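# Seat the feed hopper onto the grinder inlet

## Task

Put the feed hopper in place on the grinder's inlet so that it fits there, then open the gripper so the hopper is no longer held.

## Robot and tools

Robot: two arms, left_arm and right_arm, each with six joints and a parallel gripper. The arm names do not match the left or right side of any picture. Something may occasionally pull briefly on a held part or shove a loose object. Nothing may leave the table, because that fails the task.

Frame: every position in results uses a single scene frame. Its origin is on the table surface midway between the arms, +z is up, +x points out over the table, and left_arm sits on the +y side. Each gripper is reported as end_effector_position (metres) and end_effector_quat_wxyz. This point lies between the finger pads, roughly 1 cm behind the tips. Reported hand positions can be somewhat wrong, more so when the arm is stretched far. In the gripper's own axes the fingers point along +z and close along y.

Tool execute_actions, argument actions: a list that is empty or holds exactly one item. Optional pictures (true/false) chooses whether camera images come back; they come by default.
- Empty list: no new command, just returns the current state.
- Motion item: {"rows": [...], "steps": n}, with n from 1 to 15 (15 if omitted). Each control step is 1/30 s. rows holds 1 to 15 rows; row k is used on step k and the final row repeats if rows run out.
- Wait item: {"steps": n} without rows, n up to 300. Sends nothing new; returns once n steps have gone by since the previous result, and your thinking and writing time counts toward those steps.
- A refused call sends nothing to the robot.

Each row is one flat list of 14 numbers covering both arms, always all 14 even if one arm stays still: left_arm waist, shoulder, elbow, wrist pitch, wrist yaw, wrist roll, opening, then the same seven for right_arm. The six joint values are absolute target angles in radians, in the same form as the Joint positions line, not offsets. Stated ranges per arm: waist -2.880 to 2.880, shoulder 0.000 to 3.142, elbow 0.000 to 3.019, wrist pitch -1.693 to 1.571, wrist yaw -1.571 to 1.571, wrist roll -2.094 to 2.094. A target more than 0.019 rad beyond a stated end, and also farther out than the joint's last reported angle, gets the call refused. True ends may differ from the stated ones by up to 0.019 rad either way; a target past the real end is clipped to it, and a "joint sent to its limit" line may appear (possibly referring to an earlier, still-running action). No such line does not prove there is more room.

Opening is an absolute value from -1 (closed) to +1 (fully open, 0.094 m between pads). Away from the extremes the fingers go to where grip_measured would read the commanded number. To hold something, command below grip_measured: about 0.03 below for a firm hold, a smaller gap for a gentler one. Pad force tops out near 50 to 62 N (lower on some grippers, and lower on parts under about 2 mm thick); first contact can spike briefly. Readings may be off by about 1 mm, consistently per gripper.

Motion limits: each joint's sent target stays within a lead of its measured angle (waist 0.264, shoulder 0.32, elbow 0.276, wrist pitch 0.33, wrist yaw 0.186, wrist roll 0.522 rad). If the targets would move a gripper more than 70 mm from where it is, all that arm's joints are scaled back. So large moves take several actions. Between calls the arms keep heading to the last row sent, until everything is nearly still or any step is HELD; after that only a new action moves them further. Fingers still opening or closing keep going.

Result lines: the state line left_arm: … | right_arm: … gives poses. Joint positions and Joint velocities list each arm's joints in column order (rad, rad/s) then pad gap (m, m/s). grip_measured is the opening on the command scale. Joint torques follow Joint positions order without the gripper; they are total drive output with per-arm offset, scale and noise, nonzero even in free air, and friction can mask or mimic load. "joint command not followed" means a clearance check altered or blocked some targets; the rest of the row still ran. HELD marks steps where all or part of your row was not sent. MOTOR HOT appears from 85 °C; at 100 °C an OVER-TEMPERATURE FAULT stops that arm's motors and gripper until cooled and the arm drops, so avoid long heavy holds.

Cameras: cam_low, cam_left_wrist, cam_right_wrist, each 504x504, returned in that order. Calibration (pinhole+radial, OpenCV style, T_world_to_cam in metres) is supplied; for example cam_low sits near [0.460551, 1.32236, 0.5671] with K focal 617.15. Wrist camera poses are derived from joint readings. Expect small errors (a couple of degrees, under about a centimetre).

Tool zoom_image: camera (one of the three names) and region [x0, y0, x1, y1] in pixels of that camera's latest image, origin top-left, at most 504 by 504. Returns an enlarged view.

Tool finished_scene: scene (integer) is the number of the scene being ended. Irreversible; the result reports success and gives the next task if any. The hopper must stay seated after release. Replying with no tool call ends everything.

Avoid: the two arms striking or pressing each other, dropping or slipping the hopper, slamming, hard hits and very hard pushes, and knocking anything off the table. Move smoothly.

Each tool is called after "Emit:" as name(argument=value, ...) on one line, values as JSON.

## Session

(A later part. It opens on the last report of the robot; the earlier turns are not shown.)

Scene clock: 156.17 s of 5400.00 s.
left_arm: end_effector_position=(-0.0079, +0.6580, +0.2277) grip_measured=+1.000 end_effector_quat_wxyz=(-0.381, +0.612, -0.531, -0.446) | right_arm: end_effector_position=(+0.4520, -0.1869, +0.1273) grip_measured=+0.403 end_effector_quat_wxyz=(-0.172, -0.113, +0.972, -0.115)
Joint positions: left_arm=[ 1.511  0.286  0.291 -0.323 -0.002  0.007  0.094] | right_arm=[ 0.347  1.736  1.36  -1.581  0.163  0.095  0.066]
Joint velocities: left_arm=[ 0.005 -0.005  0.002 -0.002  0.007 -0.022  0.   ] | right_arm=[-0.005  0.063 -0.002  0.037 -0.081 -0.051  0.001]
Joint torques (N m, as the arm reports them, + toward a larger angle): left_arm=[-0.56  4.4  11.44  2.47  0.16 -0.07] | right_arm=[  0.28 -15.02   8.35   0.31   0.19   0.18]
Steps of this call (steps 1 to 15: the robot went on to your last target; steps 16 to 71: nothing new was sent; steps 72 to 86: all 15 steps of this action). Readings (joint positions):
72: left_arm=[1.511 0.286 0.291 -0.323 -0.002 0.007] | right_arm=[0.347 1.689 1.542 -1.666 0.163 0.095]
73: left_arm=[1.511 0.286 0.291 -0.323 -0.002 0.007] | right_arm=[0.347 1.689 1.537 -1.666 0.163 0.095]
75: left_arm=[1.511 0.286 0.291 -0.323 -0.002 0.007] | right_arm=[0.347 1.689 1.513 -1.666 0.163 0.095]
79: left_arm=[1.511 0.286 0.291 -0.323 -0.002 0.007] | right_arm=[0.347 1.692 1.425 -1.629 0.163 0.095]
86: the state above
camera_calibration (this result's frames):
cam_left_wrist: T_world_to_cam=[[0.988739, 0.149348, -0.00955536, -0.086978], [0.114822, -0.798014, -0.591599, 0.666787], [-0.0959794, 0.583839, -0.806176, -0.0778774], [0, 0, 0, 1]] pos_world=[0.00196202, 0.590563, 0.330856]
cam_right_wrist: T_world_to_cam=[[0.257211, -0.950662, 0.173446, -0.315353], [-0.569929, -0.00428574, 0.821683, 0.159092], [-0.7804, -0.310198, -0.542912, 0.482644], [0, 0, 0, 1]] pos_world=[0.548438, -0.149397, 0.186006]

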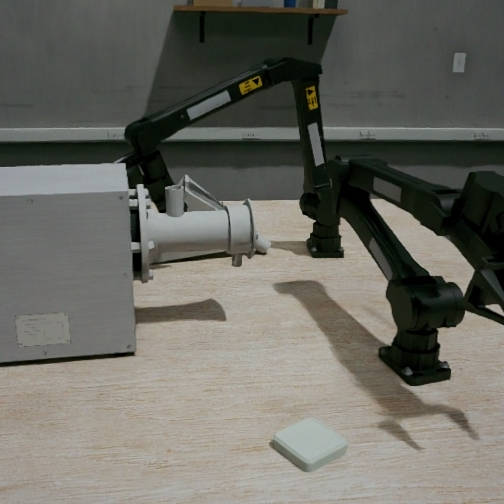

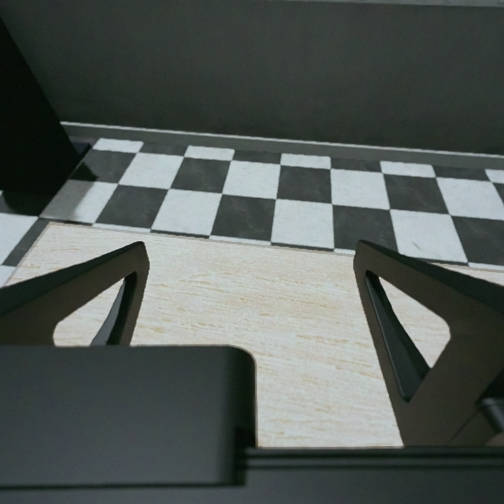

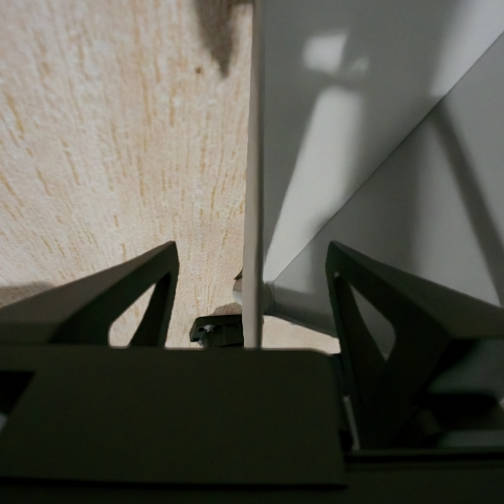

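Well centred. Close.

Emit:
execute_actions(actions=[{"rows":[[1.5,0.3,0.3,-0.3,0,0,1,0.345,1.75,1.36,-1.565,0.165,0.11,0.0],[1.5,0.3,0.3,-0.3,0,0,1,0.345,1.75,1.36,-1.565,0.165,0.11,-0.3],[1.5,0.3,0.3,-0.3,0,0,1,0.345,1.75,1.36,-1.565,0.165,0.11,-0.5],[1.5,0.3,0.3,-0.3,0,0,1,0.345,1.75,1.36,-1.565,0.165,0.11,-0.6],[1.5,0.3,0.3,-0.3,0,0,1,0.345,1.75,1.36,-1.565,0.165,0.11,-0.7],[1.5,0.3,0.3,-0.3,0,0,1,0.345,1.75,1.36,-1.565,0.165,0.11,-0.75],[1.5,0.3,0.3,-0.3,0,0,1,0.345,1.75,1.36,-1.565,0.165,0.11,-0.8],[1.5,0.3,0.3,-0.3,0,0,1,0.345,1.75,1.36,-1.565,0.165,0.11,-0.85],[1.5,0.3,0.3,-0.3,0,0,1,0.345,1.75,1.36,-1.565,0.165,0.11,-0.9],[1.5,0.3,0.3,-0.3,0,0,1,0.345,1.75,1.36,-1.565,0.165,0.11,-0.95],[1.5,0.3,0.3,-0.3,0,0,1,0.345,1.75,1.36,-1.565,0.165,0.11,-1]],"steps":15}], pictures=false)

Emit:
execute_actions(actions=[{"steps":15}])

Scene clock: 159.13 s of 5400.00 s.
left_arm: end_effector_position=(-0.0079, +0.6580, +0.2277) grip_measured=+1.000 end_effector_quat_wxyz=(-0.381, +0.612, -0.531, -0.446) | right_arm: end_effector_position=(+0.4523, -0.1868, +0.1267) grip_measured=-0.971 end_effector_quat_wxyz=(-0.171, -0.105, +0.973, -0.114)
Joint positions: left_arm=[ 1.511  0.286  0.291 -0.323 -0.002  0.007  0.094] | right_arm=[ 0.345  1.736  1.36  -1.579  0.158  0.108  0.001]
Joint velocities: left_arm=[-0.005 -0.024  0.002  0.007 -0.037 -0.066  0.   ] | right_arm=[-0.005 -0.015  0.017 -0.002  0.037  0.051 -0.001]
Joint torques (N m, as the arm reports them, + toward a larger angle): left_arm=[-0.56  4.38 11.44  2.47  0.16 -0.07] | right_arm=[ -0.03 -14.39   7.9    0.26   0.43   0.06]
Steps of this call (steps 1 to 15: the robot went on to your last target; steps 16 to 74: nothing new was sent; steps 75 to 89: all 15 steps of this action). Readings (joint positions):
75: left_arm=[1.511 0.286 0.291 -0.323 -0.002 0.007] | right_arm=[0.347 1.736 1.360 -1.580 0.163 0.095]
76: left_arm=[1.511 0.286 0.291 -0.323 -0.002 0.007] | right_arm=[0.347 1.736 1.360 -1.580 0.163 0.095]
78: left_arm=[1.511 0.286 0.291 -0.323 -0.002 0.007] | right_arm=[0.347 1.736 1.360 -1.580 0.163 0.095]
82: left_arm=[1.511 0.286 0.291 -0.323 -0.002 0.007] | right_arm=[0.347 1.736 1.360 -1.580 0.163 0.095]
89: the state above

Scene clock: 159.63 s of 5400.00 s.
left_arm: end_effector_position=(-0.0079, +0.6580, +0.2277) grip_measured=+1.000 end_effector_quat_wxyz=(-0.381, +0.612, -0.531, -0.446) | right_arm: end_effector_position=(+0.4523, -0.1868, +0.1267) grip_measured=-0.971 end_effector_quat_wxyz=(-0.171, -0.105, +0.973, -0.114)
Joint positions: left_arm=[ 1.511  0.286  0.291 -0.323 -0.002  0.007  0.094] | right_arm=[ 0.345  1.736  1.36  -1.579  0.158  0.108  0.001]
Joint velocities: left_arm=[-0.015 -0.015  0.022 -0.012 -0.051  0.022  0.   ] | right_arm=[-0.005 -0.005  0.007 -0.007  0.037  0.022 -0.001]
Joint torques (N m, as the arm reports them, + toward a larger angle): left_arm=[-0.58  4.32 11.46  2.46  0.16 -0.07] | right_arm=[  0.05 -14.48   7.78   0.28   0.43   0.06]
Steps of this call (steps 1 to 15: the robot went on to your last target). Readings (joint positions):
1: left_arm=[1.511 0.286 0.291 -0.323 -0.002 0.007] | right_arm=[0.345 1.736 1.360 -1.579 0.158 0.108]
2: left_arm=[1.511 0.286 0.291 -0.323 -0.002 0.007] | right_arm=[0.345 1.736 1.360 -1.579 0.158 0.108]
4: left_arm=[1.511 0.286 0.291 -0.323 -0.002 0.007] | right_arm=[0.345 1.736 1.360 -1.579 0.158 0.108]
8: left_arm=[1.511 0.286 0.291 -0.323 -0.002 0.007] | right_arm=[0.345 1.736 1.360 -1.579 0.158 0.108]
15: the state above
All arms were judged still, so your last target was given up. Only a new action makes them travel on or press farther. Fingers that are still opening or closing keep moving.
camera_calibration (this result's frames):
cam_left_wrist: T_world_to_cam=[[0.988739, 0.149348, -0.00955536, -0.086978], [0.114822, -0.798014, -0.591599, 0.666787], [-0.0959794, 0.583839, -0.806176, -0.0778774], [0, 0, 0, 1]] pos_world=[0.00196202, 0.590563, 0.330856]
cam_right_wrist: T_world_to_cam=[[0.241419, -0.954754, 0.173669, -0.30884], [-0.572585, 0.00434349, 0.819834, 0.162803], [-0.783494, -0.297364, -0.545629, 0.486733], [0, 0, 0, 1]] pos_world=[0.549131, -0.150837, 0.185741]

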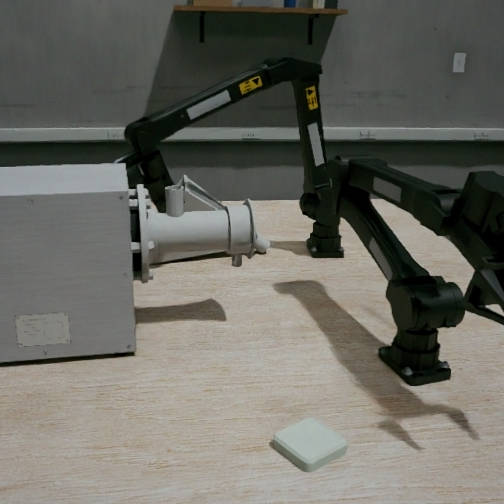

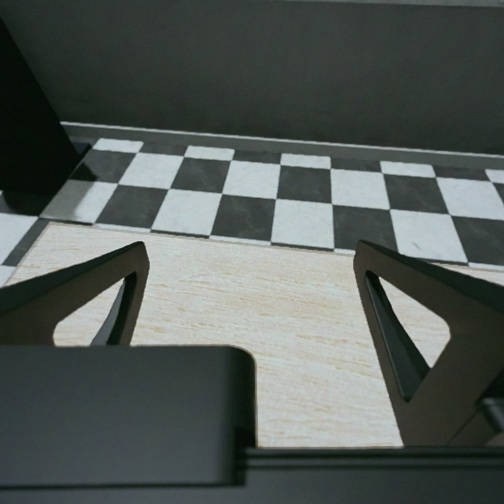

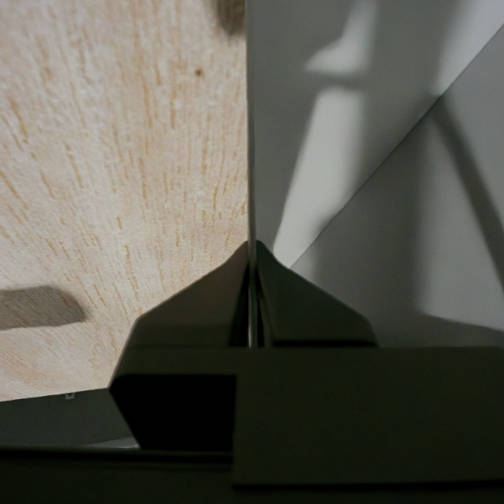

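Emit:
execute_actions(actions=[{"rows":[[1.5,0.3,0.3,-0.3,0,0,1,0.35,1.72,1.375,-1.57,0.165,0.105,-1],[1.5,0.3,0.3,-0.3,0,0,1,0.354,1.705,1.375,-1.562,0.166,0.10,-1],[1.5,0.3,0.3,-0.3,0,0,1,0.358,1.69,1.37,-1.554,0.168,0.095,-1],[1.5,0.3,0.3,-0.3,0,0,1,0.362,1.675,1.365,-1.546,0.17,0.09,-1],[1.5,0.3,0.3,-0.3,0,0,1,0.366,1.66,1.36,-1.538,0.171,0.085,-1],[1.5,0.3,0.3,-0.3,0,0,1,0.37,1.645,1.355,-1.53,0.173,0.08,-1],[1.5,0.3,0.3,-0.3,0,0,1,0.374,1.63,1.35,-1.522,0.174,0.075,-1],[1.5,0.3,0.3,-0.3,0,0,1,0.378,1.615,1.345,-1.514,0.176,0.07,-1],[1.5,0.3,0.3,-0.3,0,0,1,0.382,1.60,1.34,-1.506,0.177,0.065,-1],[1.5,0.3,0.3,-0.3,0,0,1,0.386,1.585,1.335,-1.498,0.179,0.06,-1],[1.5,0.3,0.3,-0.3,0,0,1,0.39,1.57,1.33,-1.49,0.18,0.055,-1],[1.5,0.3,0.3,-0.3,0,0,1,0.394,1.555,1.325,-1.482,0.182,0.05,-1],[1.5,0.3,0.3,-0.3,0,0,1,0.397,1.54,1.32,-1.474,0.183,0.043,-1],[1.5,0.3,0.3,-0.3,0,0,1,0.40,1.52,1.313,-1.465,0.185,0.035,-1]],"steps":15}], pictures=false)

Emit:
execute_actions(actions=[{"steps":15}])

Scene clock: 170.37 s of 5400.00 s.
left_arm: end_effector_position=(-0.0079, +0.6580, +0.2277) grip_measured=+1.000 end_effector_quat_wxyz=(-0.381, +0.612, -0.531, -0.446) | right_arm: end_effector_position=(+0.4427, -0.1701, +0.1553) grip_measured=-0.971 end_effector_quat_wxyz=(-0.094, -0.152, +0.979, -0.099)
Joint positions: left_arm=[ 1.511  0.286  0.291 -0.323 -0.002  0.007  0.094] | right_arm=[ 0.391  1.597  1.293 -1.49   0.159  0.05   0.001]
Joint velocities: left_arm=[-0.005 -0.005 -0.002 -0.017 -0.007  0.007  0.   ] | right_arm=[ 0.132 -0.503 -0.076  0.168  0.007 -0.095 -0.001]
Joint torques (N m, as the arm reports them, + toward a larger angle): left_arm=[-0.53  4.35 11.41  2.46  0.16 -0.07] | right_arm=[  0.2  -18.3   10.43   0.52   1.29   0.06]
Steps of this call (steps 1 to 90: nothing new was sent; then 7.23 s passed at rest; steps 91 to 105: all 15 steps of this action). Readings (joint positions):
91: left_arm=[1.511 0.286 0.291 -0.323 -0.002 0.007] | right_arm=[0.345 1.736 1.360 -1.579 0.158 0.108]
92: left_arm=[1.511 0.286 0.291 -0.323 -0.002 0.007] | right_arm=[0.345 1.734 1.360 -1.578 0.158 0.108]
94: left_arm=[1.511 0.286 0.291 -0.323 -0.002 0.007] | right_arm=[0.346 1.730 1.358 -1.571 0.158 0.108]
98: left_arm=[1.511 0.286 0.291 -0.323 -0.002 0.007] | right_arm=[0.354 1.701 1.336 -1.541 0.158 0.090]
105: the state above

Scene clock: 170.87 s of 5400.00 s.
left_arm: end_effector_position=(-0.0079, +0.6580, +0.2277) grip_measured=+1.000 end_effector_quat_wxyz=(-0.381, +0.612, -0.531, -0.446) | right_arm: end_effector_position=(+0.4448, -0.1658, +0.1721) grip_measured=-0.971 end_effector_quat_wxyz=(-0.061, -0.159, +0.981, -0.093)
Joint positions: left_arm=[ 1.511  0.286  0.291 -0.323 -0.002  0.007  0.094] | right_arm=[ 0.4    1.55   1.291 -1.468  0.16   0.04   0.001]
Joint velocities: left_arm=[-0.005 -0.005 -0.012 -0.012 -0.007 -0.037  0.   ] | right_arm=[-0.015 -0.005 -0.007  0.007  0.007 -0.037 -0.   ]
Joint torques (N m, as the arm reports them, + toward a larger angle): left_arm=[-0.53  4.33 11.47  2.48  0.16 -0.07] | right_arm=[  0.06 -15.92  10.4    0.22   1.19   0.01]
Steps of this call (steps 1 to 15: the robot went on to your last target). Readings (joint positions):
1: left_arm=[1.511 0.286 0.291 -0.323 -0.002 0.007] | right_arm=[0.395 1.582 1.291 -1.485 0.159 0.047]
2: left_arm=[1.511 0.286 0.291 -0.323 -0.002 0.007] | right_arm=[0.398 1.570 1.291 -1.480 0.159 0.045]
4: left_arm=[1.511 0.286 0.291 -0.323 -0.002 0.007] | right_arm=[0.400 1.554 1.291 -1.471 0.159 0.042]
8: left_arm=[1.511 0.286 0.291 -0.323 -0.002 0.007] | right_arm=[0.400 1.550 1.291 -1.468 0.160 0.041]
15: the state above
camera_calibration (this result's frames):
cam_left_wrist: T_world_to_cam=[[0.988739, 0.149348, -0.00955536, -0.086978], [0.114822, -0.798014, -0.591599, 0.666787], [-0.0959794, 0.583839, -0.806176, -0.0778774], [0, 0, 0, 1]] pos_world=[0.00196202, 0.590563, 0.330856]
cam_right_wrist: T_world_to_cam=[[0.322852, -0.934192, 0.151829, -0.323922], [-0.716993, -0.136696, 0.683546, 0.185443], [-0.617809, -0.329544, -0.713942, 0.461802], [0, 0, 0, 1]] pos_world=[0.522846, -0.125072, 0.252121]

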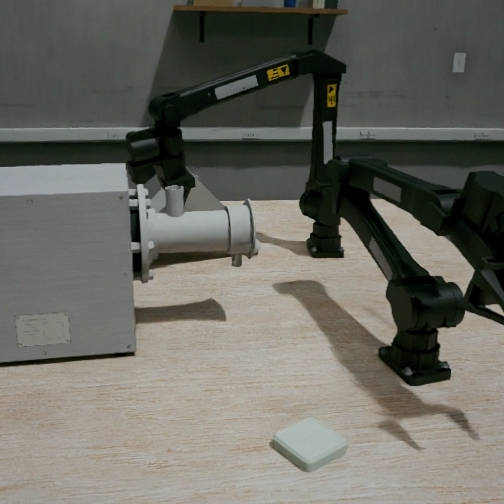

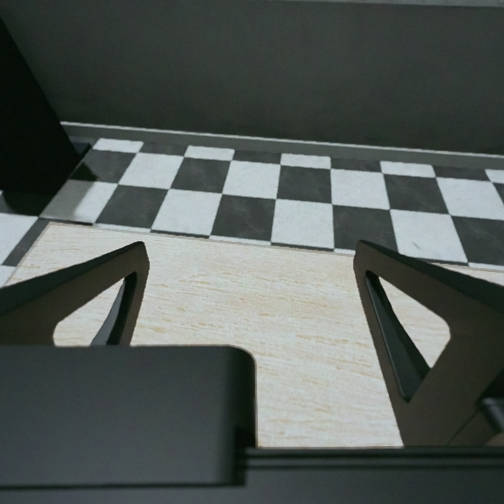

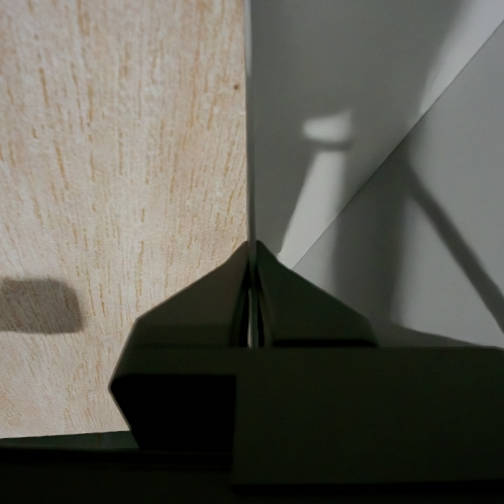

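Emit:
execute_actions(actions=[{"rows":[[1.5,0.3,0.3,-0.3,0,0,1,0.404,1.50,1.31,-1.455,0.192,0.03,-1],[1.5,0.3,0.3,-0.3,0,0,1,0.408,1.485,1.305,-1.447,0.195,0.025,-1],[1.5,0.3,0.3,-0.3,0,0,1,0.412,1.47,1.30,-1.439,0.198,0.02,-1],[1.5,0.3,0.3,-0.3,0,0,1,0.416,1.455,1.293,-1.431,0.201,0.015,-1],[1.5,0.3,0.3,-0.3,0,0,1,0.42,1.44,1.286,-1.423,0.204,0.01,-1],[1.5,0.3,0.3,-0.3,0,0,1,0.424,1.425,1.279,-1.415,0.207,0.005,-1],[1.5,0.3,0.3,-0.3,0,0,1,0.428,1.41,1.272,-1.407,0.21,0,-1],[1.5,0.3,0.3,-0.3,0,0,1,0.432,1.395,1.265,-1.399,0.213,-0.005,-1],[1.5,0.3,0.3,-0.3,0,0,1,0.436,1.38,1.258,-1.391,0.216,-0.01,-1],[1.5,0.3,0.3,-0.3,0,0,1,0.44,1.365,1.251,-1.383,0.219,-0.015,-1],[1.5,0.3,0.3,-0.3,0,0,1,0.443,1.35,1.244,-1.375,0.222,-0.02,-1],[1.5,0.3,0.3,-0.3,0,0,1,0.446,1.335,1.237,-1.367,0.225,-0.025,-1],[1.5,0.3,0.3,-0.3,0,0,1,0.449,1.32,1.23,-1.359,0.228,-0.03,-1],[1.5,0.3,0.3,-0.3,0,0,1,0.452,1.305,1.223,-1.351,0.231,-0.035,-1],[1.5,0.3,0.3,-0.3,0,0,1,0.455,1.29,1.216,-1.343,0.234,-0.04,-1]],"steps":15}], pictures=false)

Emit:
execute_actions(actions=[{"rows":[[1.5,0.3,0.3,-0.3,0,0,1,0.458,1.277,1.209,-1.332,0.236,-0.045,-1],[1.5,0.3,0.3,-0.3,0,0,1,0.462,1.264,1.202,-1.321,0.238,-0.05,-1],[1.5,0.3,0.3,-0.3,0,0,1,0.465,1.251,1.195,-1.31,0.24,-0.055,-1],[1.5,0.3,0.3,-0.3,0,0,1,0.469,1.238,1.188,-1.299,0.242,-0.06,-1],[1.5,0.3,0.3,-0.3,0,0,1,0.472,1.225,1.18,-1.288,0.244,-0.065,-1],[1.5,0.3,0.3,-0.3,0,0,1,0.475,1.212,1.172,-1.277,0.246,-0.07,-1],[1.5,0.3,0.3,-0.3,0,0,1,0.479,1.199,1.164,-1.266,0.248,-0.075,-1],[1.5,0.3,0.3,-0.3,0,0,1,0.482,1.186,1.156,-1.255,0.25,-0.08,-1],[1.5,0.3,0.3,-0.3,0,0,1,0.485,1.173,1.148,-1.244,0.252,-0.085,-1],[1.5,0.3,0.3,-0.3,0,0,1,0.489,1.16,1.14,-1.233,0.254,-0.09,-1],[1.5,0.3,0.3,-0.3,0,0,1,0.492,1.147,1.132,-1.222,0.256,-0.095,-1],[1.5,0.3,0.3,-0.3,0,0,1,0.495,1.134,1.124,-1.211,0.258,-0.10,-1],[1.5,0.3,0.3,-0.3,0,0,1,0.499,1.121,1.116,-1.20,0.26,-0.105,-1],[1.5,0.3,0.3,-0.3,0,0,1,0.502,1.108,1.108,-1.189,0.262,-0.11,-1],[1.5,0.3,0.3,-0.3,0,0,1,0.505,1.095,1.10,-1.178,0.264,-0.115,-1]],"steps":15}], pictures=false)

Emit:
execute_actions(actions=[{"rows":[[1.5,0.3,0.3,-0.3,0,0,1,0.508,1.083,1.091,-1.165,0.266,-0.12,-1],[1.5,0.3,0.3,-0.3,0,0,1,0.512,1.071,1.082,-1.152,0.268,-0.125,-1],[1.5,0.3,0.3,-0.3,0,0,1,0.515,1.059,1.073,-1.139,0.27,-0.13,-1],[1.5,0.3,0.3,-0.3,0,0,1,0.519,1.047,1.064,-1.126,0.272,-0.135,-1],[1.5,0.3,0.3,-0.3,0,0,1,0.522,1.035,1.055,-1.113,0.274,-0.14,-1],[1.5,0.3,0.3,-0.3,0,0,1,0.525,1.023,1.046,-1.10,0.276,-0.145,-1],[1.5,0.3,0.3,-0.3,0,0,1,0.529,1.011,1.037,-1.087,0.278,-0.15,-1],[1.5,0.3,0.3,-0.3,0,0,1,0.532,0.999,1.028,-1.074,0.28,-0.155,-1],[1.5,0.3,0.3,-0.3,0,0,1,0.535,0.987,1.019,-1.061,0.282,-0.16,-1],[1.5,0.3,0.3,-0.3,0,0,1,0.539,0.975,1.01,-1.048,0.284,-0.165,-1],[1.5,0.3,0.3,-0.3,0,0,1,0.542,0.963,1.001,-1.035,0.286,-0.17,-1],[1.5,0.3,0.3,-0.3,0,0,1,0.545,0.951,0.992,-1.022,0.288,-0.175,-1],[1.5,0.3,0.3,-0.3,0,0,1,0.549,0.939,0.983,-1.009,0.29,-0.18,-1],[1.5,0.3,0.3,-0.3,0,0,1,0.552,0.927,0.974,-0.996,0.29,-0.185,-1],[1.5,0.3,0.3,-0.3,0,0,1,0.555,0.915,0.965,-0.98,0.29,-0.19,-1]],"steps":15}], pictures=false)

Emit:
execute_actions(actions=[{"steps":15}])

Scene clock: 182.73 s of 5400.00 s.
left_arm: end_effector_position=(-0.0079, +0.6580, +0.2277) grip_measured=+1.000 end_effector_quat_wxyz=(-0.381, +0.612, -0.531, -0.446) | right_arm: end_effector_position=(+0.4276, -0.1607, +0.2081) grip_measured=-0.971 end_effector_quat_wxyz=(+0.036, -0.192, +0.976, -0.095)
Joint positions: left_arm=[ 1.511  0.286  0.291 -0.323 -0.002  0.007  0.094] | right_arm=[ 0.444  1.37   1.2   -1.367  0.201 -0.001  0.001]
Joint velocities: left_arm=[ 0.005 -0.005  0.007 -0.002 -0.037 -0.022  0.   ] | right_arm=[ 0.093 -0.484 -0.173  0.291  0.007 -0.095  0.001]
Joint torques (N m, as the arm reports them, + toward a larger angle): left_arm=[-0.61  4.35 11.46  2.46  0.16 -0.08] | right_arm=[  0.28 -15.75  11.25   0.71   1.52  -0.13]
Steps of this call (steps 1 to 15: the robot went on to your last target; steps 16 to 90: nothing new was sent; then 8.37 s passed at rest; steps 91 to 105: all 15 steps of this action). Readings (joint positions):
91: left_arm=[1.511 0.286 0.291 -0.323 -0.002 0.007] | right_arm=[0.400 1.550 1.290 -1.467 0.162 0.040]
92: left_arm=[1.511 0.286 0.291 -0.323 -0.002 0.007] | right_arm=[0.400 1.549 1.289 -1.465 0.164 0.040]
94: left_arm=[1.511 0.286 0.291 -0.323 -0.002 0.007] | right_arm=[0.402 1.541 1.282 -1.455 0.168 0.038]
98: left_arm=[1.511 0.286 0.291 -0.323 -0.002 0.007] | right_arm=[0.414 1.491 1.251 -1.430 0.180 0.027]
105: the state above

Scene clock: 183.23 s of 5400.00 s.
left_arm: end_effector_position=(-0.0079, +0.6580, +0.2277) grip_measured=+1.000 end_effector_quat_wxyz=(-0.381, +0.612, -0.531, -0.446) | right_arm: end_effector_position=(+0.4033, -0.1569, +0.2358) grip_measured=-0.971 end_effector_quat_wxyz=(+0.139, -0.231, +0.959, -0.091)
Joint positions: left_arm=[ 1.511  0.286  0.291 -0.323 -0.002  0.007  0.094] | right_arm=[ 0.492  1.172  1.078 -1.237  0.232 -0.062  0.001]
Joint velocities: left_arm=[-0.005 -0.005  0.012  0.017 -0.037  0.007  0.   ] | right_arm=[ 0.083 -0.396 -0.232  0.295  0.022 -0.125 -0.   ]
Joint torques (N m, as the arm reports them, + toward a larger angle): left_arm=[-0.5   4.38 11.43  2.44  0.16 -0.07] | right_arm=[  0.23 -13.04  12.55   2.78   1.47  -0.19]
Steps of this call (steps 1 to 15: all 15 steps of this action). Readings (joint positions):
1: left_arm=[1.511 0.286 0.291 -0.323 -0.002 0.007] | right_arm=[0.447 1.355 1.194 -1.357 0.203 -0.004]
2: left_arm=[1.511 0.286 0.291 -0.323 -0.002 0.007] | right_arm=[0.450 1.340 1.187 -1.348 0.206 -0.008]
4: left_arm=[1.511 0.286 0.291 -0.323 -0.002 0.007] | right_arm=[0.455 1.312 1.172 -1.328 0.209 -0.015]
8: left_arm=[1.511 0.286 0.291 -0.323 -0.002 0.007] | right_arm=[0.468 1.263 1.140 -1.294 0.218 -0.032]
15: the state above

Scene clock: 183.73 s of 5400.00 s.
left_arm: end_effector_position=(-0.0079, +0.6580, +0.2277) grip_measured=+1.000 end_effector_quat_wxyz=(-0.381, +0.612, -0.531, -0.446) | right_arm: end_effector_position=(+0.3849, -0.1520, +0.2536) grip_measured=-0.971 end_effector_quat_wxyz=(+0.249, -0.265, +0.928, -0.085)
Joint positions: left_arm=[ 1.511  0.286  0.291 -0.323 -0.002  0.007  0.094] | right_arm=[ 0.541  0.985  0.944 -1.062  0.265 -0.132  0.001]
Joint velocities: left_arm=[-0.005  0.005  0.012  0.002 -0.022  0.007  0.   ] | right_arm=[ 0.083 -0.357 -0.276  0.374  0.11  -0.081 -0.   ]
Joint torques (N m, as the arm reports them, + toward a larger angle): left_arm=[-0.57  4.41 11.46  2.46  0.17 -0.06] | right_arm=[  0.83 -10.08  13.15   4.1    1.19  -0.27]
Steps of this call (steps 1 to 15: all 15 steps of this action). Readings (joint positions):
1: left_arm=[1.511 0.286 0.291 -0.323 -0.002 0.007] | right_arm=[0.495 1.158 1.070 -1.226 0.234 -0.066]
2: left_arm=[1.511 0.286 0.291 -0.323 -0.002 0.007] | right_arm=[0.498 1.145 1.061 -1.215 0.237 -0.071]
4: left_arm=[1.511 0.286 0.291 -0.323 -0.002 0.007] | right_arm=[0.505 1.119 1.044 -1.192 0.241 -0.080]
8: left_arm=[1.511 0.286 0.291 -0.323 -0.002 0.007] | right_arm=[0.518 1.070 1.008 -1.144 0.251 -0.099]
15: the state above

Scene clock: 184.23 s of 5400.00 s.
left_arm: end_effector_position=(-0.0079, +0.6580, +0.2277) grip_measured=+1.000 end_effector_quat_wxyz=(-0.381, +0.612, -0.531, -0.446) | right_arm: end_effector_position=(+0.3821, -0.1504, +0.2568) grip_measured=-0.971 end_effector_quat_wxyz=(+0.266, -0.269, +0.922, -0.082)
Joint positions: left_arm=[ 1.511  0.286  0.291 -0.323 -0.002  0.007  0.094] | right_arm=[ 0.549  0.956  0.924 -1.034  0.265 -0.14   0.001]
Joint velocities: left_arm=[ 0.005 -0.005 -0.017  0.032 -0.007  0.007  0.   ] | right_arm=[-0.005 -0.015  0.012 -0.007 -0.095  0.007 -0.001]
Joint torques (N m, as the arm reports them, + toward a larger angle): left_arm=[-0.5   4.44 11.44  2.46  0.16 -0.07] | right_arm=[ 0.37 -9.17 13.46  4.15  1.29 -0.35]
Steps of this call (steps 1 to 15: the robot went on to your last target). Readings (joint positions):
1: left_arm=[1.511 0.286 0.291 -0.323 -0.002 0.007] | right_arm=[0.544 0.974 0.936 -1.052 0.265 -0.136]
2: left_arm=[1.511 0.286 0.291 -0.323 -0.002 0.007] | right_arm=[0.546 0.965 0.930 -1.046 0.265 -0.139]
4: left_arm=[1.511 0.286 0.291 -0.323 -0.002 0.007] | right_arm=[0.548 0.957 0.925 -1.038 0.265 -0.139]
8: left_arm=[1.511 0.286 0.291 -0.323 -0.002 0.007] | right_arm=[0.549 0.956 0.924 -1.034 0.265 -0.140]
15: the state above
camera_calibration (this result's frames):
cam_left_wrist: T_world_to_cam=[[0.988739, 0.149348, -0.00955536, -0.086978], [0.114822, -0.798014, -0.591599, 0.666787], [-0.0959794, 0.583839, -0.806176, -0.0778774], [0, 0, 0, 1]] pos_world=[0.00196202, 0.590563, 0.330856]
cam_right_wrist: T_world_to_cam=[[0.460453, -0.840845, 0.28454, -0.374739], [-0.887374, -0.444477, 0.122507, 0.247722], [0.0234625, -0.308902, -0.950805, 0.307492], [0, 0, 0, 1]] pos_world=[0.385157, -0.110005, 0.368645]

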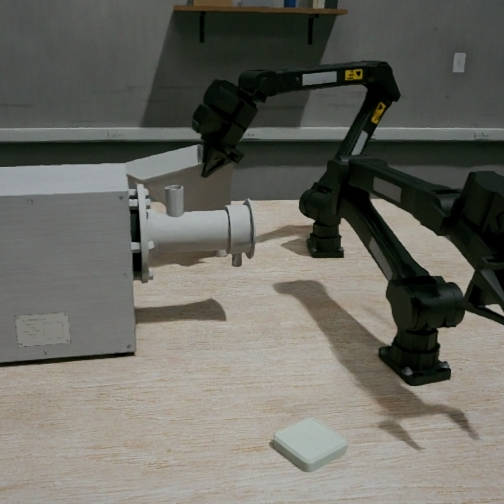

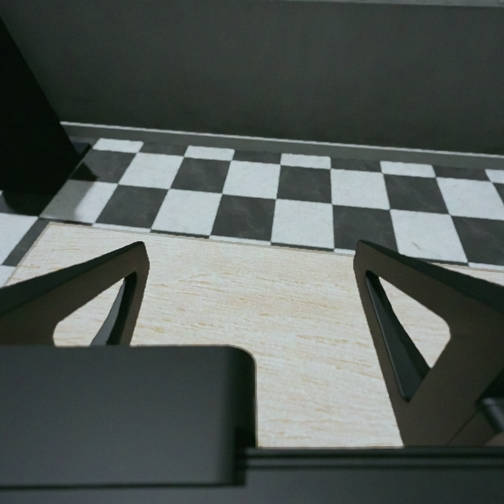

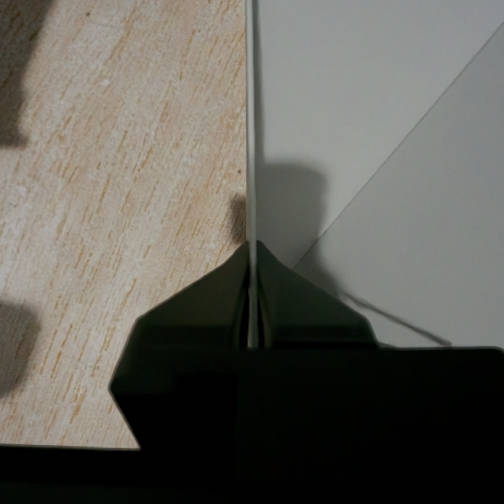

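Emit:
execute_actions(actions=[{"rows":[[1.3,0.3,0.8,-0.6,0,0,1,0.555,0.90,0.968,-0.96,0.29,-0.21,-1],[1.3,0.3,0.8,-0.6,0,0,1,0.555,0.90,0.968,-0.96,0.29,-0.21,-1],[1.3,0.3,0.8,-0.6,0,0,1,0.555,0.90,0.968,-0.96,0.29,-0.21,-1],[1.3,0.3,0.8,-0.6,0,0,1,0.555,0.90,0.968,-0.96,0.29,-0.21,-1],[1.3,0.3,0.8,-0.6,0,0,1,0.555,0.90,0.968,-0.96,0.29,-0.21,-1],[-1.25,0.3,0.8,-0.6,0,0,1,0.555,0.885,0.97,-0.935,0.29,-0.225,-1]],"steps":15}], pictures=false)

Emit:
execute_actions(actions=[{"steps":40}])

Scene clock: 189.17 s of 5400.00 s.
left_arm: end_effector_position=(+0.1441, +0.6260, +0.3407) grip_measured=+1.000 end_effector_quat_wxyz=(+0.498, -0.441, +0.668, +0.333) | right_arm: end_effector_position=(+0.3876, -0.1470, +0.2645) grip_measured=-0.971 end_effector_quat_wxyz=(+0.290, -0.275, +0.913, -0.079)
Joint positions: left_arm=[ 0.964  0.286  0.572 -0.571 -0.002  0.006  0.094] | right_arm=[ 0.549  0.943  0.92  -0.991  0.262 -0.164  0.001]
Joint velocities: left_arm=[-1.372  0.005  0.545 -0.076  0.007 -0.051  0.   ] | right_arm=[-0.015  0.015 -0.002 -0.002  0.007 -0.007  0.001]
Joint torques (N m, as the arm reports them, + toward a larger angle): left_arm=[-0.54  4.18 16.76  1.42  0.08 -0.03] | right_arm=[  0.49 -10.48  14.41   4.32   1.4   -0.44]
Steps of this call (steps 1 to 15: the robot went on to your last target; steps 16 to 90: nothing new was sent; then 1.43 s passed at rest; steps 91 to 105: all 15 steps of this action). Readings (joint positions):
91: left_arm=[1.500 0.286 0.301 -0.355 -0.005 0.006] | right_arm=[0.549 0.956 0.924 -1.032 0.265 -0.142]
92: left_arm=[1.472 0.286 0.320 -0.412 -0.005 0.006] | right_arm=[0.549 0.956 0.923 -1.028 0.265 -0.144]
94: left_arm=[1.405 0.286 0.359 -0.483 -0.003 0.006] | right_arm=[0.549 0.956 0.923 -1.021 0.265 -0.149]
98: left_arm=[1.272 0.286 0.441 -0.540 -0.003 0.006] | right_arm=[0.549 0.952 0.920 -1.000 0.263 -0.156]
105: the state above

Scene clock: 190.50 s of 5400.00 s.
left_arm: end_effector_position=(+0.1653, +0.1368, +0.4342) grip_measured=+1.000 end_effector_quat_wxyz=(+0.567, +0.383, +0.651, -0.328) | right_arm: end_effector_position=(+0.3921, -0.1401, +0.2684) grip_measured=-0.971 end_effector_quat_wxyz=(+0.306, -0.288, +0.904, -0.077)
Joint positions: left_arm=[-1.261  0.287  0.737 -0.591  0.002  0.006  0.094] | right_arm=[ 0.559  0.941  0.917 -0.952  0.262 -0.19   0.001]
Joint velocities: left_arm=[-0.005 -0.015 -0.007 -0.002 -0.037 -0.051  0.   ] | right_arm=[-0.015 -0.005 -0.002 -0.007 -0.007  0.007 -0.   ]
Joint torques (N m, as the arm reports them, + toward a larger angle): left_arm=[ 1.24  5.49 15.01  1.39 -0.03 -0.06] | right_arm=[ -0.28 -10.46  14.61   2.5    1.38  -0.23]
Steps of this call (steps 1 to 40: the robot went on to your last target). Readings (joint positions):
1: left_arm=[0.916 0.286 0.590 -0.574 -0.002 0.006] | right_arm=[0.549 0.943 0.920 -0.991 0.262 -0.164]
2: left_arm=[0.864 0.286 0.608 -0.576 -0.002 0.006] | right_arm=[0.549 0.943 0.920 -0.990 0.262 -0.165]
4: left_arm=[0.748 0.286 0.643 -0.580 -0.002 0.006] | right_arm=[0.549 0.943 0.920 -0.980 0.257 -0.172]
8: left_arm=[0.446 0.286 0.705 -0.586 -0.001 0.006] | right_arm=[0.557 0.943 0.920 -0.942 0.248 -0.189]
40: the state above
camera_calibration (this result's frames):
cam_left_wrist: T_world_to_cam=[[-0.868977, -0.494788, -0.00796286, 0.216052], [-0.33654, 0.602696, -0.723531, 0.293427], [0.362794, -0.626052, -0.690246, 0.448808], [0, 0, 0, 1]] pos_world=[0.123669, 0.21103, 0.523812]
cam_right_wrist: T_world_to_cam=[[0.481233, -0.820911, 0.307441, -0.385529], [-0.86919, -0.492343, 0.0459064, 0.266413], [0.113681, -0.289316, -0.950459, 0.288771], [0, 0, 0, 1]] pos_world=[0.384265, -0.101772, 0.380763]

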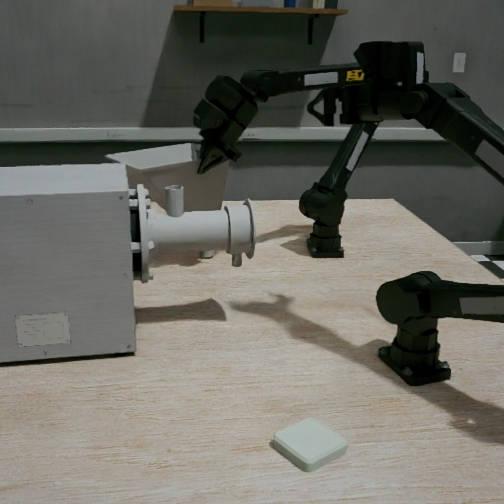

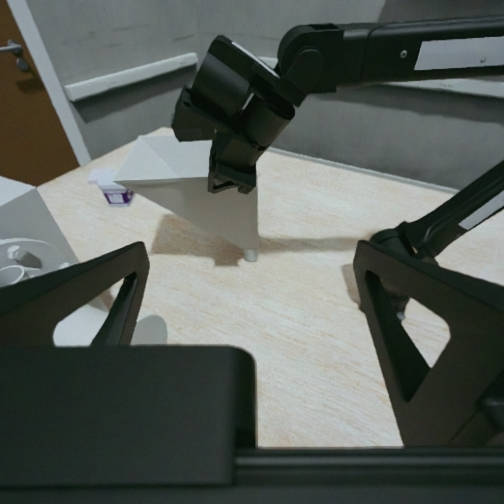

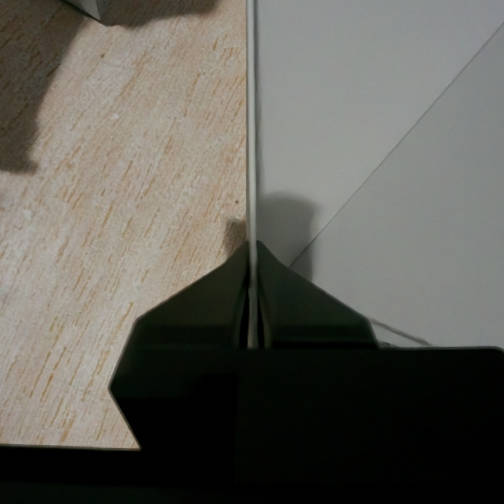

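Emit:
execute_actions(actions=[{"rows":[[-1.236,1.2,0.75,0.5,0,0,1,0.555,0.91,0.95,-0.94,0.28,-0.2,-1]],"steps":15}], pictures=false)

Emit:
execute_actions(actions=[{"rows":[[-1.236,1.7,0.72,0.98,0,0,1,0.555,0.91,0.95,-0.94,0.28,-0.2,-1]],"steps":15}], pictures=false)

Emit:
execute_actions(actions=[{"rows":[[-1.236,1.93,0.69,1.28,0,0,1,0.555,0.91,0.95,-0.94,0.28,-0.2,-1]],"steps":15}], pictures=false)

Emit:
execute_actions(actions=[{"steps":20}])

Scene clock: 197.37 s of 5400.00 s.
left_arm: end_effector_position=(+0.3011, -0.0925, +0.3339) grip_measured=+1.000 end_effector_quat_wxyz=(+0.603, +0.361, +0.622, -0.345) | right_arm: end_effector_position=(+0.3894, -0.1403, +0.2620) grip_measured=-0.971 end_effector_quat_wxyz=(+0.300, -0.285, +0.907, -0.074)
Joint positions: left_arm=[-1.252  1.182  0.737  0.41   0.002  0.006  0.094] | right_arm=[ 0.559  0.941  0.905 -0.953  0.255 -0.178  0.001]
Joint velocities: left_arm=[ 0.044  1.529 -0.007  1.009 -0.007 -0.007  0.   ] | right_arm=[-0.005 -0.015  0.002  0.002  0.051 -0.007  0.001]
Joint torques (N m, as the arm reports them, + toward a larger angle): left_arm=[  1.39 -13.22  10.94   2.07  -0.03  -0.07] | right_arm=[-0.26 -8.26 13.89  2.26  1.25 -0.12]
Steps of this call (steps 1 to 30: the robot went on to your last target; steps 31 to 90: nothing new was sent; then 3.37 s passed at rest; steps 91 to 105: all 15 steps of this action). Readings (joint positions):
91: left_arm=[-1.261 0.299 0.736 -0.560 0.002 0.006] | right_arm=[0.559 0.941 0.915 -0.952 0.261 -0.188]
92: left_arm=[-1.260 0.328 0.736 -0.495 0.002 0.006] | right_arm=[0.559 0.941 0.913 -0.952 0.260 -0.186]
94: left_arm=[-1.258 0.424 0.737 -0.354 0.002 0.006] | right_arm=[0.559 0.941 0.908 -0.952 0.256 -0.181]
98: left_arm=[-1.256 0.683 0.737 -0.082 0.002 0.006] | right_arm=[0.559 0.941 0.905 -0.953 0.255 -0.178]
105: the state above

Scene clock: 197.87 s of 5400.00 s.
left_arm: end_effector_position=(+0.3341, -0.1443, +0.1406) grip_measured=+1.000 end_effector_quat_wxyz=(+0.587, +0.369, +0.639, -0.333) | right_arm: end_effector_position=(+0.3895, -0.1409, +0.2620) grip_measured=-0.971 end_effector_quat_wxyz=(+0.300, -0.284, +0.907, -0.074)
Joint positions: left_arm=[-1.249  1.744  0.706  0.948 -0.002  0.008  0.094] | right_arm=[ 0.558  0.941  0.905 -0.954  0.257 -0.178  0.001]
Joint velocities: left_arm=[ 0.015 -0.181  0.002  0.134 -0.007  0.037  0.   ] | right_arm=[-0.015 -0.015  0.002 -0.002 -0.051  0.022  0.   ]
Joint torques (N m, as the arm reports them, + toward a larger angle): left_arm=[  1.46 -14.41   7.71   2.43   0.18  -0.08] | right_arm=[-0.18 -8.27 13.91  2.29  1.17 -0.12]
Steps of this call (steps 1 to 15: all 15 steps of this action). Readings (joint positions):
1: left_arm=[-1.251 1.239 0.733 0.456 0.002 0.006] | right_arm=[0.559 0.941 0.905 -0.953 0.255 -0.178]
2: left_arm=[-1.250 1.296 0.733 0.524 -0.003 0.008] | right_arm=[0.558 0.941 0.905 -0.954 0.257 -0.178]
4: left_arm=[-1.249 1.421 0.733 0.654 -0.003 0.008] | right_arm=[0.558 0.941 0.905 -0.954 0.257 -0.178]
8: left_arm=[-1.249 1.678 0.731 0.902 -0.002 0.008] | right_arm=[0.558 0.941 0.905 -0.954 0.257 -0.178]
15: the state above

Scene clock: 198.37 s of 5400.00 s.
left_arm: end_effector_position=(+0.3311, -0.1391, +0.0931) grip_measured=+1.000 end_effector_quat_wxyz=(+0.614, +0.354, +0.613, -0.348) | right_arm: end_effector_position=(+0.3895, -0.1409, +0.2620) grip_measured=-0.971 end_effector_quat_wxyz=(+0.300, -0.284, +0.907, -0.074)
Joint positions: left_arm=[-1.249  1.947  0.687  1.257 -0.002  0.008  0.094] | right_arm=[ 0.558  0.941  0.905 -0.954  0.257 -0.178  0.001]
Joint velocities: left_arm=[-0.005 -0.005 -0.012  0.042 -0.007 -0.037  0.   ] | right_arm=[-0.015  0.005  0.012 -0.012 -0.007 -0.007 -0.   ]
Joint torques (N m, as the arm reports them, + toward a larger angle): left_arm=[  1.43 -14.13   4.8    2.31   0.19  -0.09] | right_arm=[-0.21 -8.29 13.9   2.31  1.18 -0.13]
Steps of this call (steps 1 to 15: all 15 steps of this action). Readings (joint positions):
1: left_arm=[-1.249 1.755 0.704 1.008 -0.002 0.008] | right_arm=[0.558 0.941 0.905 -0.954 0.257 -0.178]
2: left_arm=[-1.249 1.783 0.705 1.116 -0.002 0.008] | right_arm=[0.558 0.941 0.905 -0.954 0.257 -0.178]
4: left_arm=[-1.249 1.850 0.705 1.225 -0.002 0.008] | right_arm=[0.558 0.941 0.905 -0.954 0.257 -0.178]
8: left_arm=[-1.249 1.940 0.694 1.246 -0.002 0.008] | right_arm=[0.558 0.941 0.905 -0.954 0.257 -0.178]
15: the state above

Scene clock: 199.03 s of 5400.00 s.
left_arm: end_effector_position=(+0.3311, -0.1391, +0.0933) grip_measured=+1.000 end_effector_quat_wxyz=(+0.614, +0.354, +0.613, -0.348) | right_arm: end_effector_position=(+0.3895, -0.1409, +0.2620) grip_measured=-0.971 end_effector_quat_wxyz=(+0.300, -0.284, +0.907, -0.074)
Joint positions: left_arm=[-1.249  1.947  0.687  1.258 -0.002  0.008  0.094] | right_arm=[ 0.558  0.941  0.905 -0.954  0.257 -0.178  0.001]
Joint velocities: left_arm=[-0.015 -0.005  0.017 -0.002  0.007 -0.139  0.   ] | right_arm=[-0.005 -0.005 -0.017  0.007  0.037  0.007 -0.   ]
Joint torques (N m, as the arm reports them, + toward a larger angle): left_arm=[  1.36 -13.94   4.87   2.43   0.18  -0.08] | right_arm=[-0.2  -8.26 13.9   2.3   1.18 -0.13]
Steps of this call (steps 1 to 15: the robot went on to your last target; steps 16 to 20: nothing new was sent). Readings (joint positions):
1: left_arm=[-1.249 1.947 0.687 1.258 -0.002 0.008] | right_arm=[0.558 0.941 0.905 -0.954 0.257 -0.178]
2: left_arm=[-1.249 1.947 0.687 1.258 -0.002 0.008] | right_arm=[0.558 0.941 0.905 -0.954 0.257 -0.178]
4: left_arm=[-1.249 1.947 0.687 1.258 -0.002 0.008] | right_arm=[0.558 0.941 0.905 -0.954 0.257 -0.178]
8: left_arm=[-1.249 1.947 0.687 1.258 -0.002 0.008] | right_arm=[0.558 0.941 0.905 -0.954 0.257 -0.178]
20: the state above
All arms were judged still, so your last target was given up. Only a new action makes them travel on or press farther. Fingers that are still opening or closing keep moving.
camera_calibration (this result's frames):
cam_left_wrist: T_world_to_cam=[[-0.860178, -0.50991, -0.00929073, 0.216032], [-0.290878, 0.505489, -0.812324, 0.248545], [0.418909, -0.696041, -0.583132, -0.0576632], [0, 0, 0, 1]] pos_world=[0.282278, -0.0556155, 0.170281]
cam_right_wrist: T_world_to_cam=[[0.479168, -0.82603, 0.296771, -0.380036], [-0.87221, -0.485952, 0.0556779, 0.2636], [0.098225, -0.285526, -0.953324, 0.290038], [0, 0, 0, 1]] pos_world=[0.383527, -0.103011, 0.374607]

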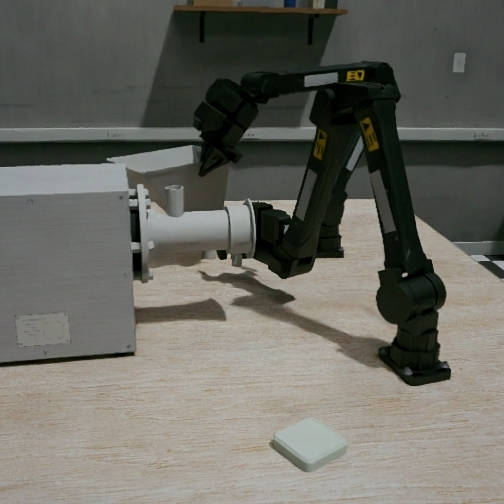

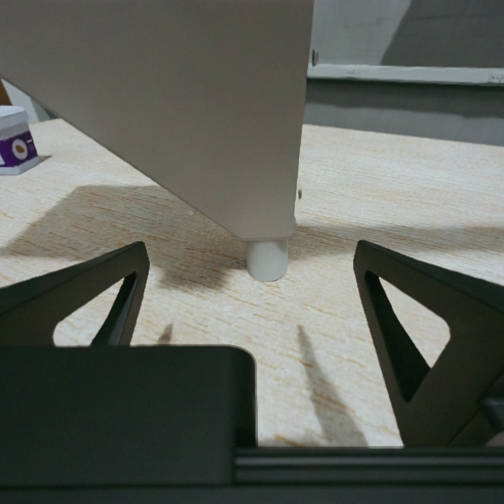

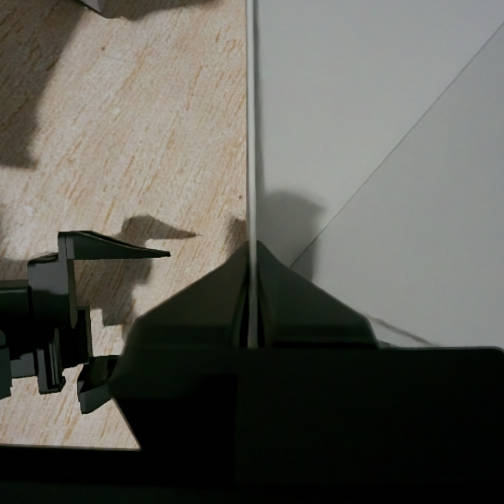

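Emit:
execute_actions(actions=[{"rows":[[-1.222,1.975,0.70,1.31,0,0,1,0.555,0.91,0.95,-0.94,0.28,-0.2,-1],[-1.222,1.975,0.70,1.31,0,0,1,0.555,0.91,0.95,-0.94,0.28,-0.2,-1],[-1.222,1.975,0.70,1.31,0,0,1,0.555,0.91,0.95,-0.94,0.28,-0.2,-1],[-1.222,1.975,0.70,1.31,0,0,1,0.555,0.91,0.95,-0.94,0.28,-0.2,-1],[-1.222,1.98,0.73,1.30,0,0,1,0.555,0.91,0.95,-0.94,0.28,-0.2,-1],[-1.222,1.985,0.755,1.28,0,0,1,0.555,0.91,0.95,-0.94,0.28,-0.2,-1],[-1.222,1.995,0.78,1.265,0,0,1,0.555,0.91,0.95,-0.94,0.28,-0.2,-1],[-1.222,2.005,0.805,1.25,0,0,1,0.555,0.91,0.95,-0.94,0.28,-0.2,-1],[-1.222,2.015,0.83,1.23,0,0,1,0.555,0.91,0.95,-0.94,0.28,-0.2,-1],[-1.222,2.03,0.86,1.21,0,0,1,0.555,0.91,0.95,-0.94,0.28,-0.2,-1]],"steps":15}])

Scene clock: 205.73 s of 5400.00 s.
left_arm: end_effector_position=(+0.3659, -0.1764, +0.0980) grip_measured=+1.000 end_effector_quat_wxyz=(+0.629, +0.342, +0.604, -0.350) | right_arm: end_effector_position=(+0.3895, -0.1409, +0.2620) grip_measured=-0.971 end_effector_quat_wxyz=(+0.300, -0.284, +0.907, -0.074)
Joint positions: left_arm=[-1.231  2.017  0.834  1.219 -0.001  0.008  0.094] | right_arm=[ 0.558  0.941  0.905 -0.954  0.257 -0.178  0.001]
Joint velocities: left_arm=[ 0.005  0.005 -0.022 -0.007 -0.037 -0.022  0.   ] | right_arm=[-0.005 -0.005  0.012  0.002  0.022 -0.066 -0.   ]
Joint torques (N m, as the arm reports them, + toward a larger angle): left_arm=[  1.43 -12.99   7.17   1.38   0.14  -0.08] | right_arm=[-0.19 -8.28 13.9   2.3   1.18 -0.12]
Steps of this call (steps 1 to 90: nothing new was sent; then 3.20 s passed at rest; steps 91 to 105: all 15 steps of this action). Readings (joint positions):
91: left_arm=[-1.248 1.948 0.687 1.263 -0.001 0.008] | right_arm=[0.558 0.941 0.905 -0.954 0.257 -0.178]
92: left_arm=[-1.246 1.950 0.687 1.272 -0.001 0.008] | right_arm=[0.558 0.941 0.905 -0.954 0.257 -0.178]
94: left_arm=[-1.240 1.953 0.687 1.283 -0.001 0.008] | right_arm=[0.558 0.941 0.905 -0.954 0.257 -0.178]
98: left_arm=[-1.231 1.967 0.710 1.277 -0.001 0.008] | right_arm=[0.558 0.941 0.905 -0.954 0.257 -0.178]
105: the state above
camera_calibration (this result's frames):
cam_left_wrist: T_world_to_cam=[[-0.851114, -0.524902, -0.00907199, 0.221072], [-0.283018, 0.473323, -0.834186, 0.274848], [0.44216, -0.70742, -0.551409, -0.109097], [0, 0, 0, 1]] pos_world=[0.314183, -0.091228, 0.171123]
cam_right_wrist: T_world_to_cam=[[0.479168, -0.82603, 0.296771, -0.380036], [-0.87221, -0.485952, 0.0556779, 0.2636], [0.098225, -0.285526, -0.953324, 0.290038], [0, 0, 0, 1]] pos_world=[0.383527, -0.103011, 0.374607]

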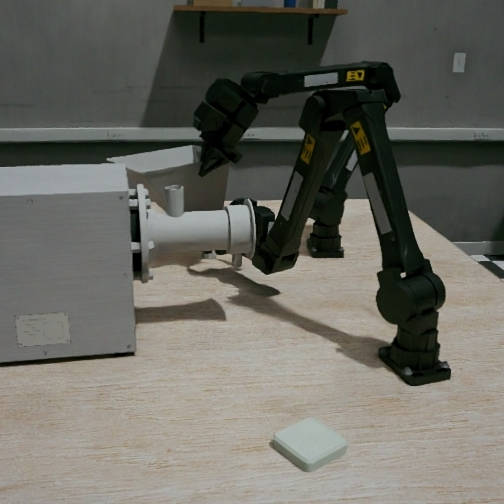

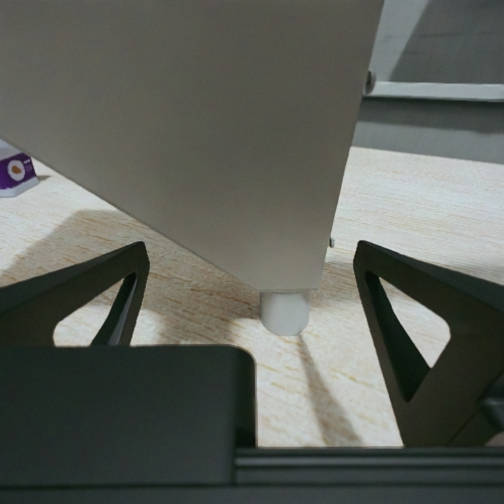

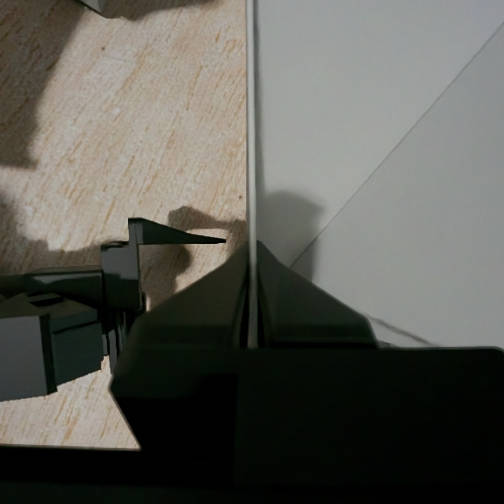

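Emit:
execute_actions(actions=[{"rows":[[-1.248,2.058,0.868,1.19,0,0,1,0.555,0.91,0.95,-0.94,0.28,-0.2,-1]],"steps":12}], pictures=false)

Emit:
execute_actions(actions=[{"rows":[[-1.248,2.062,0.885,1.18,0,0,1,0.555,0.91,0.95,-0.94,0.28,-0.2,-1],[-1.248,2.067,0.90,1.17,0,0,1,0.555,0.91,0.95,-0.94,0.28,-0.2,-1],[-1.248,2.073,0.915,1.16,0,0,1,0.555,0.91,0.95,-0.94,0.28,-0.2,-1],[-1.248,2.079,0.93,1.15,0,0,1,0.555,0.91,0.95,-0.94,0.28,-0.2,-1],[-1.248,2.085,0.945,1.14,0,0,1,0.555,0.91,0.95,-0.94,0.28,-0.2,-1],[-1.248,2.091,0.96,1.13,0,0,1,0.555,0.91,0.95,-0.94,0.28,-0.2,-1],[-1.248,2.097,0.975,1.12,0,0,1,0.555,0.91,0.95,-0.94,0.28,-0.2,-1],[-1.248,2.103,0.99,1.11,0,0,1,0.555,0.91,0.95,-0.94,0.28,-0.2,-1],[-1.248,2.109,1.005,1.10,0,0,1,0.555,0.91,0.95,-0.94,0.28,-0.2,-1],[-1.248,2.115,1.02,1.095,0,0,1,0.555,0.91,0.95,-0.94,0.28,-0.2,-1],[-1.248,2.122,1.038,1.088,0,0,1,0.555,0.91,0.95,-0.94,0.28,-0.2,-1]],"steps":15}])

Scene clock: 210.20 s of 5400.00 s.
left_arm: end_effector_position=(+0.3625, -0.1773, +0.0762) grip_measured=+1.000 end_effector_quat_wxyz=(+0.613, +0.352, +0.618, -0.343) | right_arm: end_effector_position=(+0.3895, -0.1409, +0.2620) grip_measured=-0.971 end_effector_quat_wxyz=(+0.300, -0.284, +0.907, -0.074)
Joint positions: left_arm=[-1.236  2.044  0.835  1.197 -0.001  0.008  0.094] | right_arm=[ 0.558  0.941  0.905 -0.954  0.257 -0.178  0.001]
Joint velocities: left_arm=[-0.005 -0.015  0.002 -0.012 -0.022 -0.051  0.   ] | right_arm=[-0.005  0.005  0.007 -0.007 -0.022 -0.095 -0.001]
Joint torques (N m, as the arm reports them, + toward a larger angle): left_arm=[ -0.55 -13.04   7.74   1.45   0.14  -0.08] | right_arm=[-0.2  -8.29 13.89  2.31  1.18 -0.13]
Steps of this call (steps 1 to 15: the robot went on to your last target; steps 16 to 90: nothing new was sent; then 1.07 s passed at rest; steps 91 to 102: all 12 steps of this action). Readings (joint positions):
91: left_arm=[-1.231 2.018 0.834 1.215 -0.001 0.008] | right_arm=[0.558 0.941 0.905 -0.954 0.257 -0.178]
92: left_arm=[-1.232 2.020 0.835 1.210 -0.001 0.008] | right_arm=[0.558 0.941 0.905 -0.954 0.257 -0.178]
94: left_arm=[-1.233 2.028 0.835 1.203 -0.001 0.008] | right_arm=[0.558 0.941 0.905 -0.954 0.257 -0.178]
98: left_arm=[-1.236 2.042 0.835 1.198 -0.001 0.008] | right_arm=[0.558 0.941 0.905 -0.954 0.257 -0.178]
102: the state above

Scene clock: 210.70 s of 5400.00 s.
left_arm: end_effector_position=(+0.3896, -0.2225, +0.0762) grip_measured=+1.000 end_effector_quat_wxyz=(+0.613, +0.352, +0.619, -0.343) | right_arm: end_effector_position=(+0.3895, -0.1412, +0.2618) grip_measured=-0.971 end_effector_quat_wxyz=(+0.300, -0.284, +0.908, -0.075)
Joint positions: left_arm=[-1.237  2.105  0.994  1.096 -0.002  0.006  0.094] | right_arm=[ 0.558  0.941  0.905 -0.954  0.258 -0.178  0.001]
Joint velocities: left_arm=[-0.024  0.015  0.012  0.002 -0.022 -0.11   0.   ] | right_arm=[-0.015 -0.015  0.012  0.012  0.007  0.022 -0.001]
Joint torques (N m, as the arm reports them, + toward a larger angle): left_arm=[ -0.38 -14.5    9.28   1.47   0.19  -0.06] | right_arm=[-0.19 -8.59 13.98  2.28  1.14 -0.14]
Steps of this call (steps 1 to 15: all 15 steps of this action). Readings (joint positions):
1: left_arm=[-1.236 2.044 0.835 1.196 -0.001 0.008] | right_arm=[0.558 0.941 0.905 -0.954 0.257 -0.178]
2: left_arm=[-1.236 2.044 0.837 1.191 -0.001 0.008] | right_arm=[0.558 0.941 0.905 -0.954 0.257 -0.178]
4: left_arm=[-1.236 2.048 0.851 1.176 -0.001 0.008] | right_arm=[0.558 0.941 0.905 -0.954 0.257 -0.178]
8: left_arm=[-1.236 2.072 0.915 1.138 -0.001 0.008] | right_arm=[0.558 0.941 0.905 -0.954 0.257 -0.178]
15: the state above
camera_calibration (this result's frames):
cam_left_wrist: T_world_to_cam=[[-0.853946, -0.520302, -0.00783798, 0.218797], [-0.303016, 0.509458, -0.805378, 0.298849], [0.423033, -0.685374, -0.59271, -0.148724], [0, 0, 0, 1]] pos_world=[0.340312, -0.140342, 0.154251]
cam_right_wrist: T_world_to_cam=[[0.478394, -0.826155, 0.297671, -0.380239], [-0.872689, -0.485004, 0.0564412, 0.263529], [0.0977423, -0.286775, -0.952999, 0.289661], [0, 0, 0, 1]] pos_world=[0.383571, -0.103256, 0.374358]

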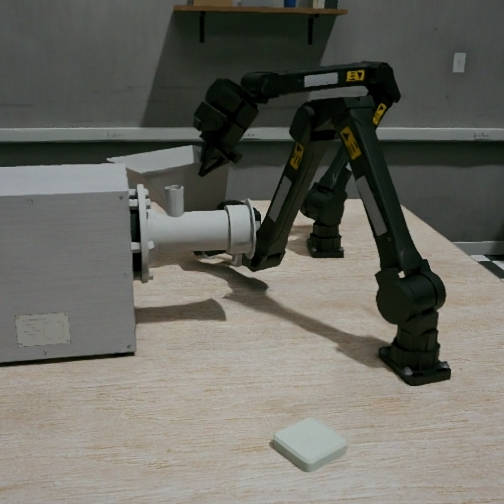

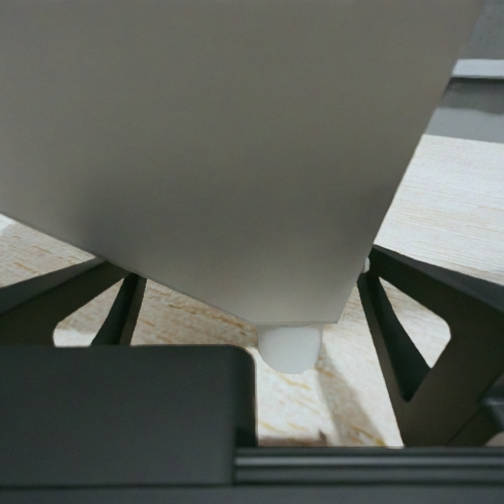

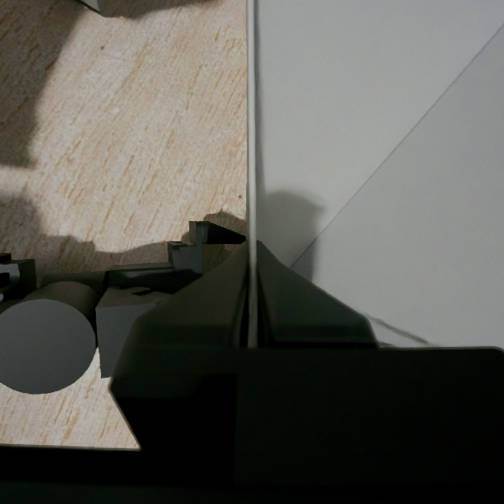

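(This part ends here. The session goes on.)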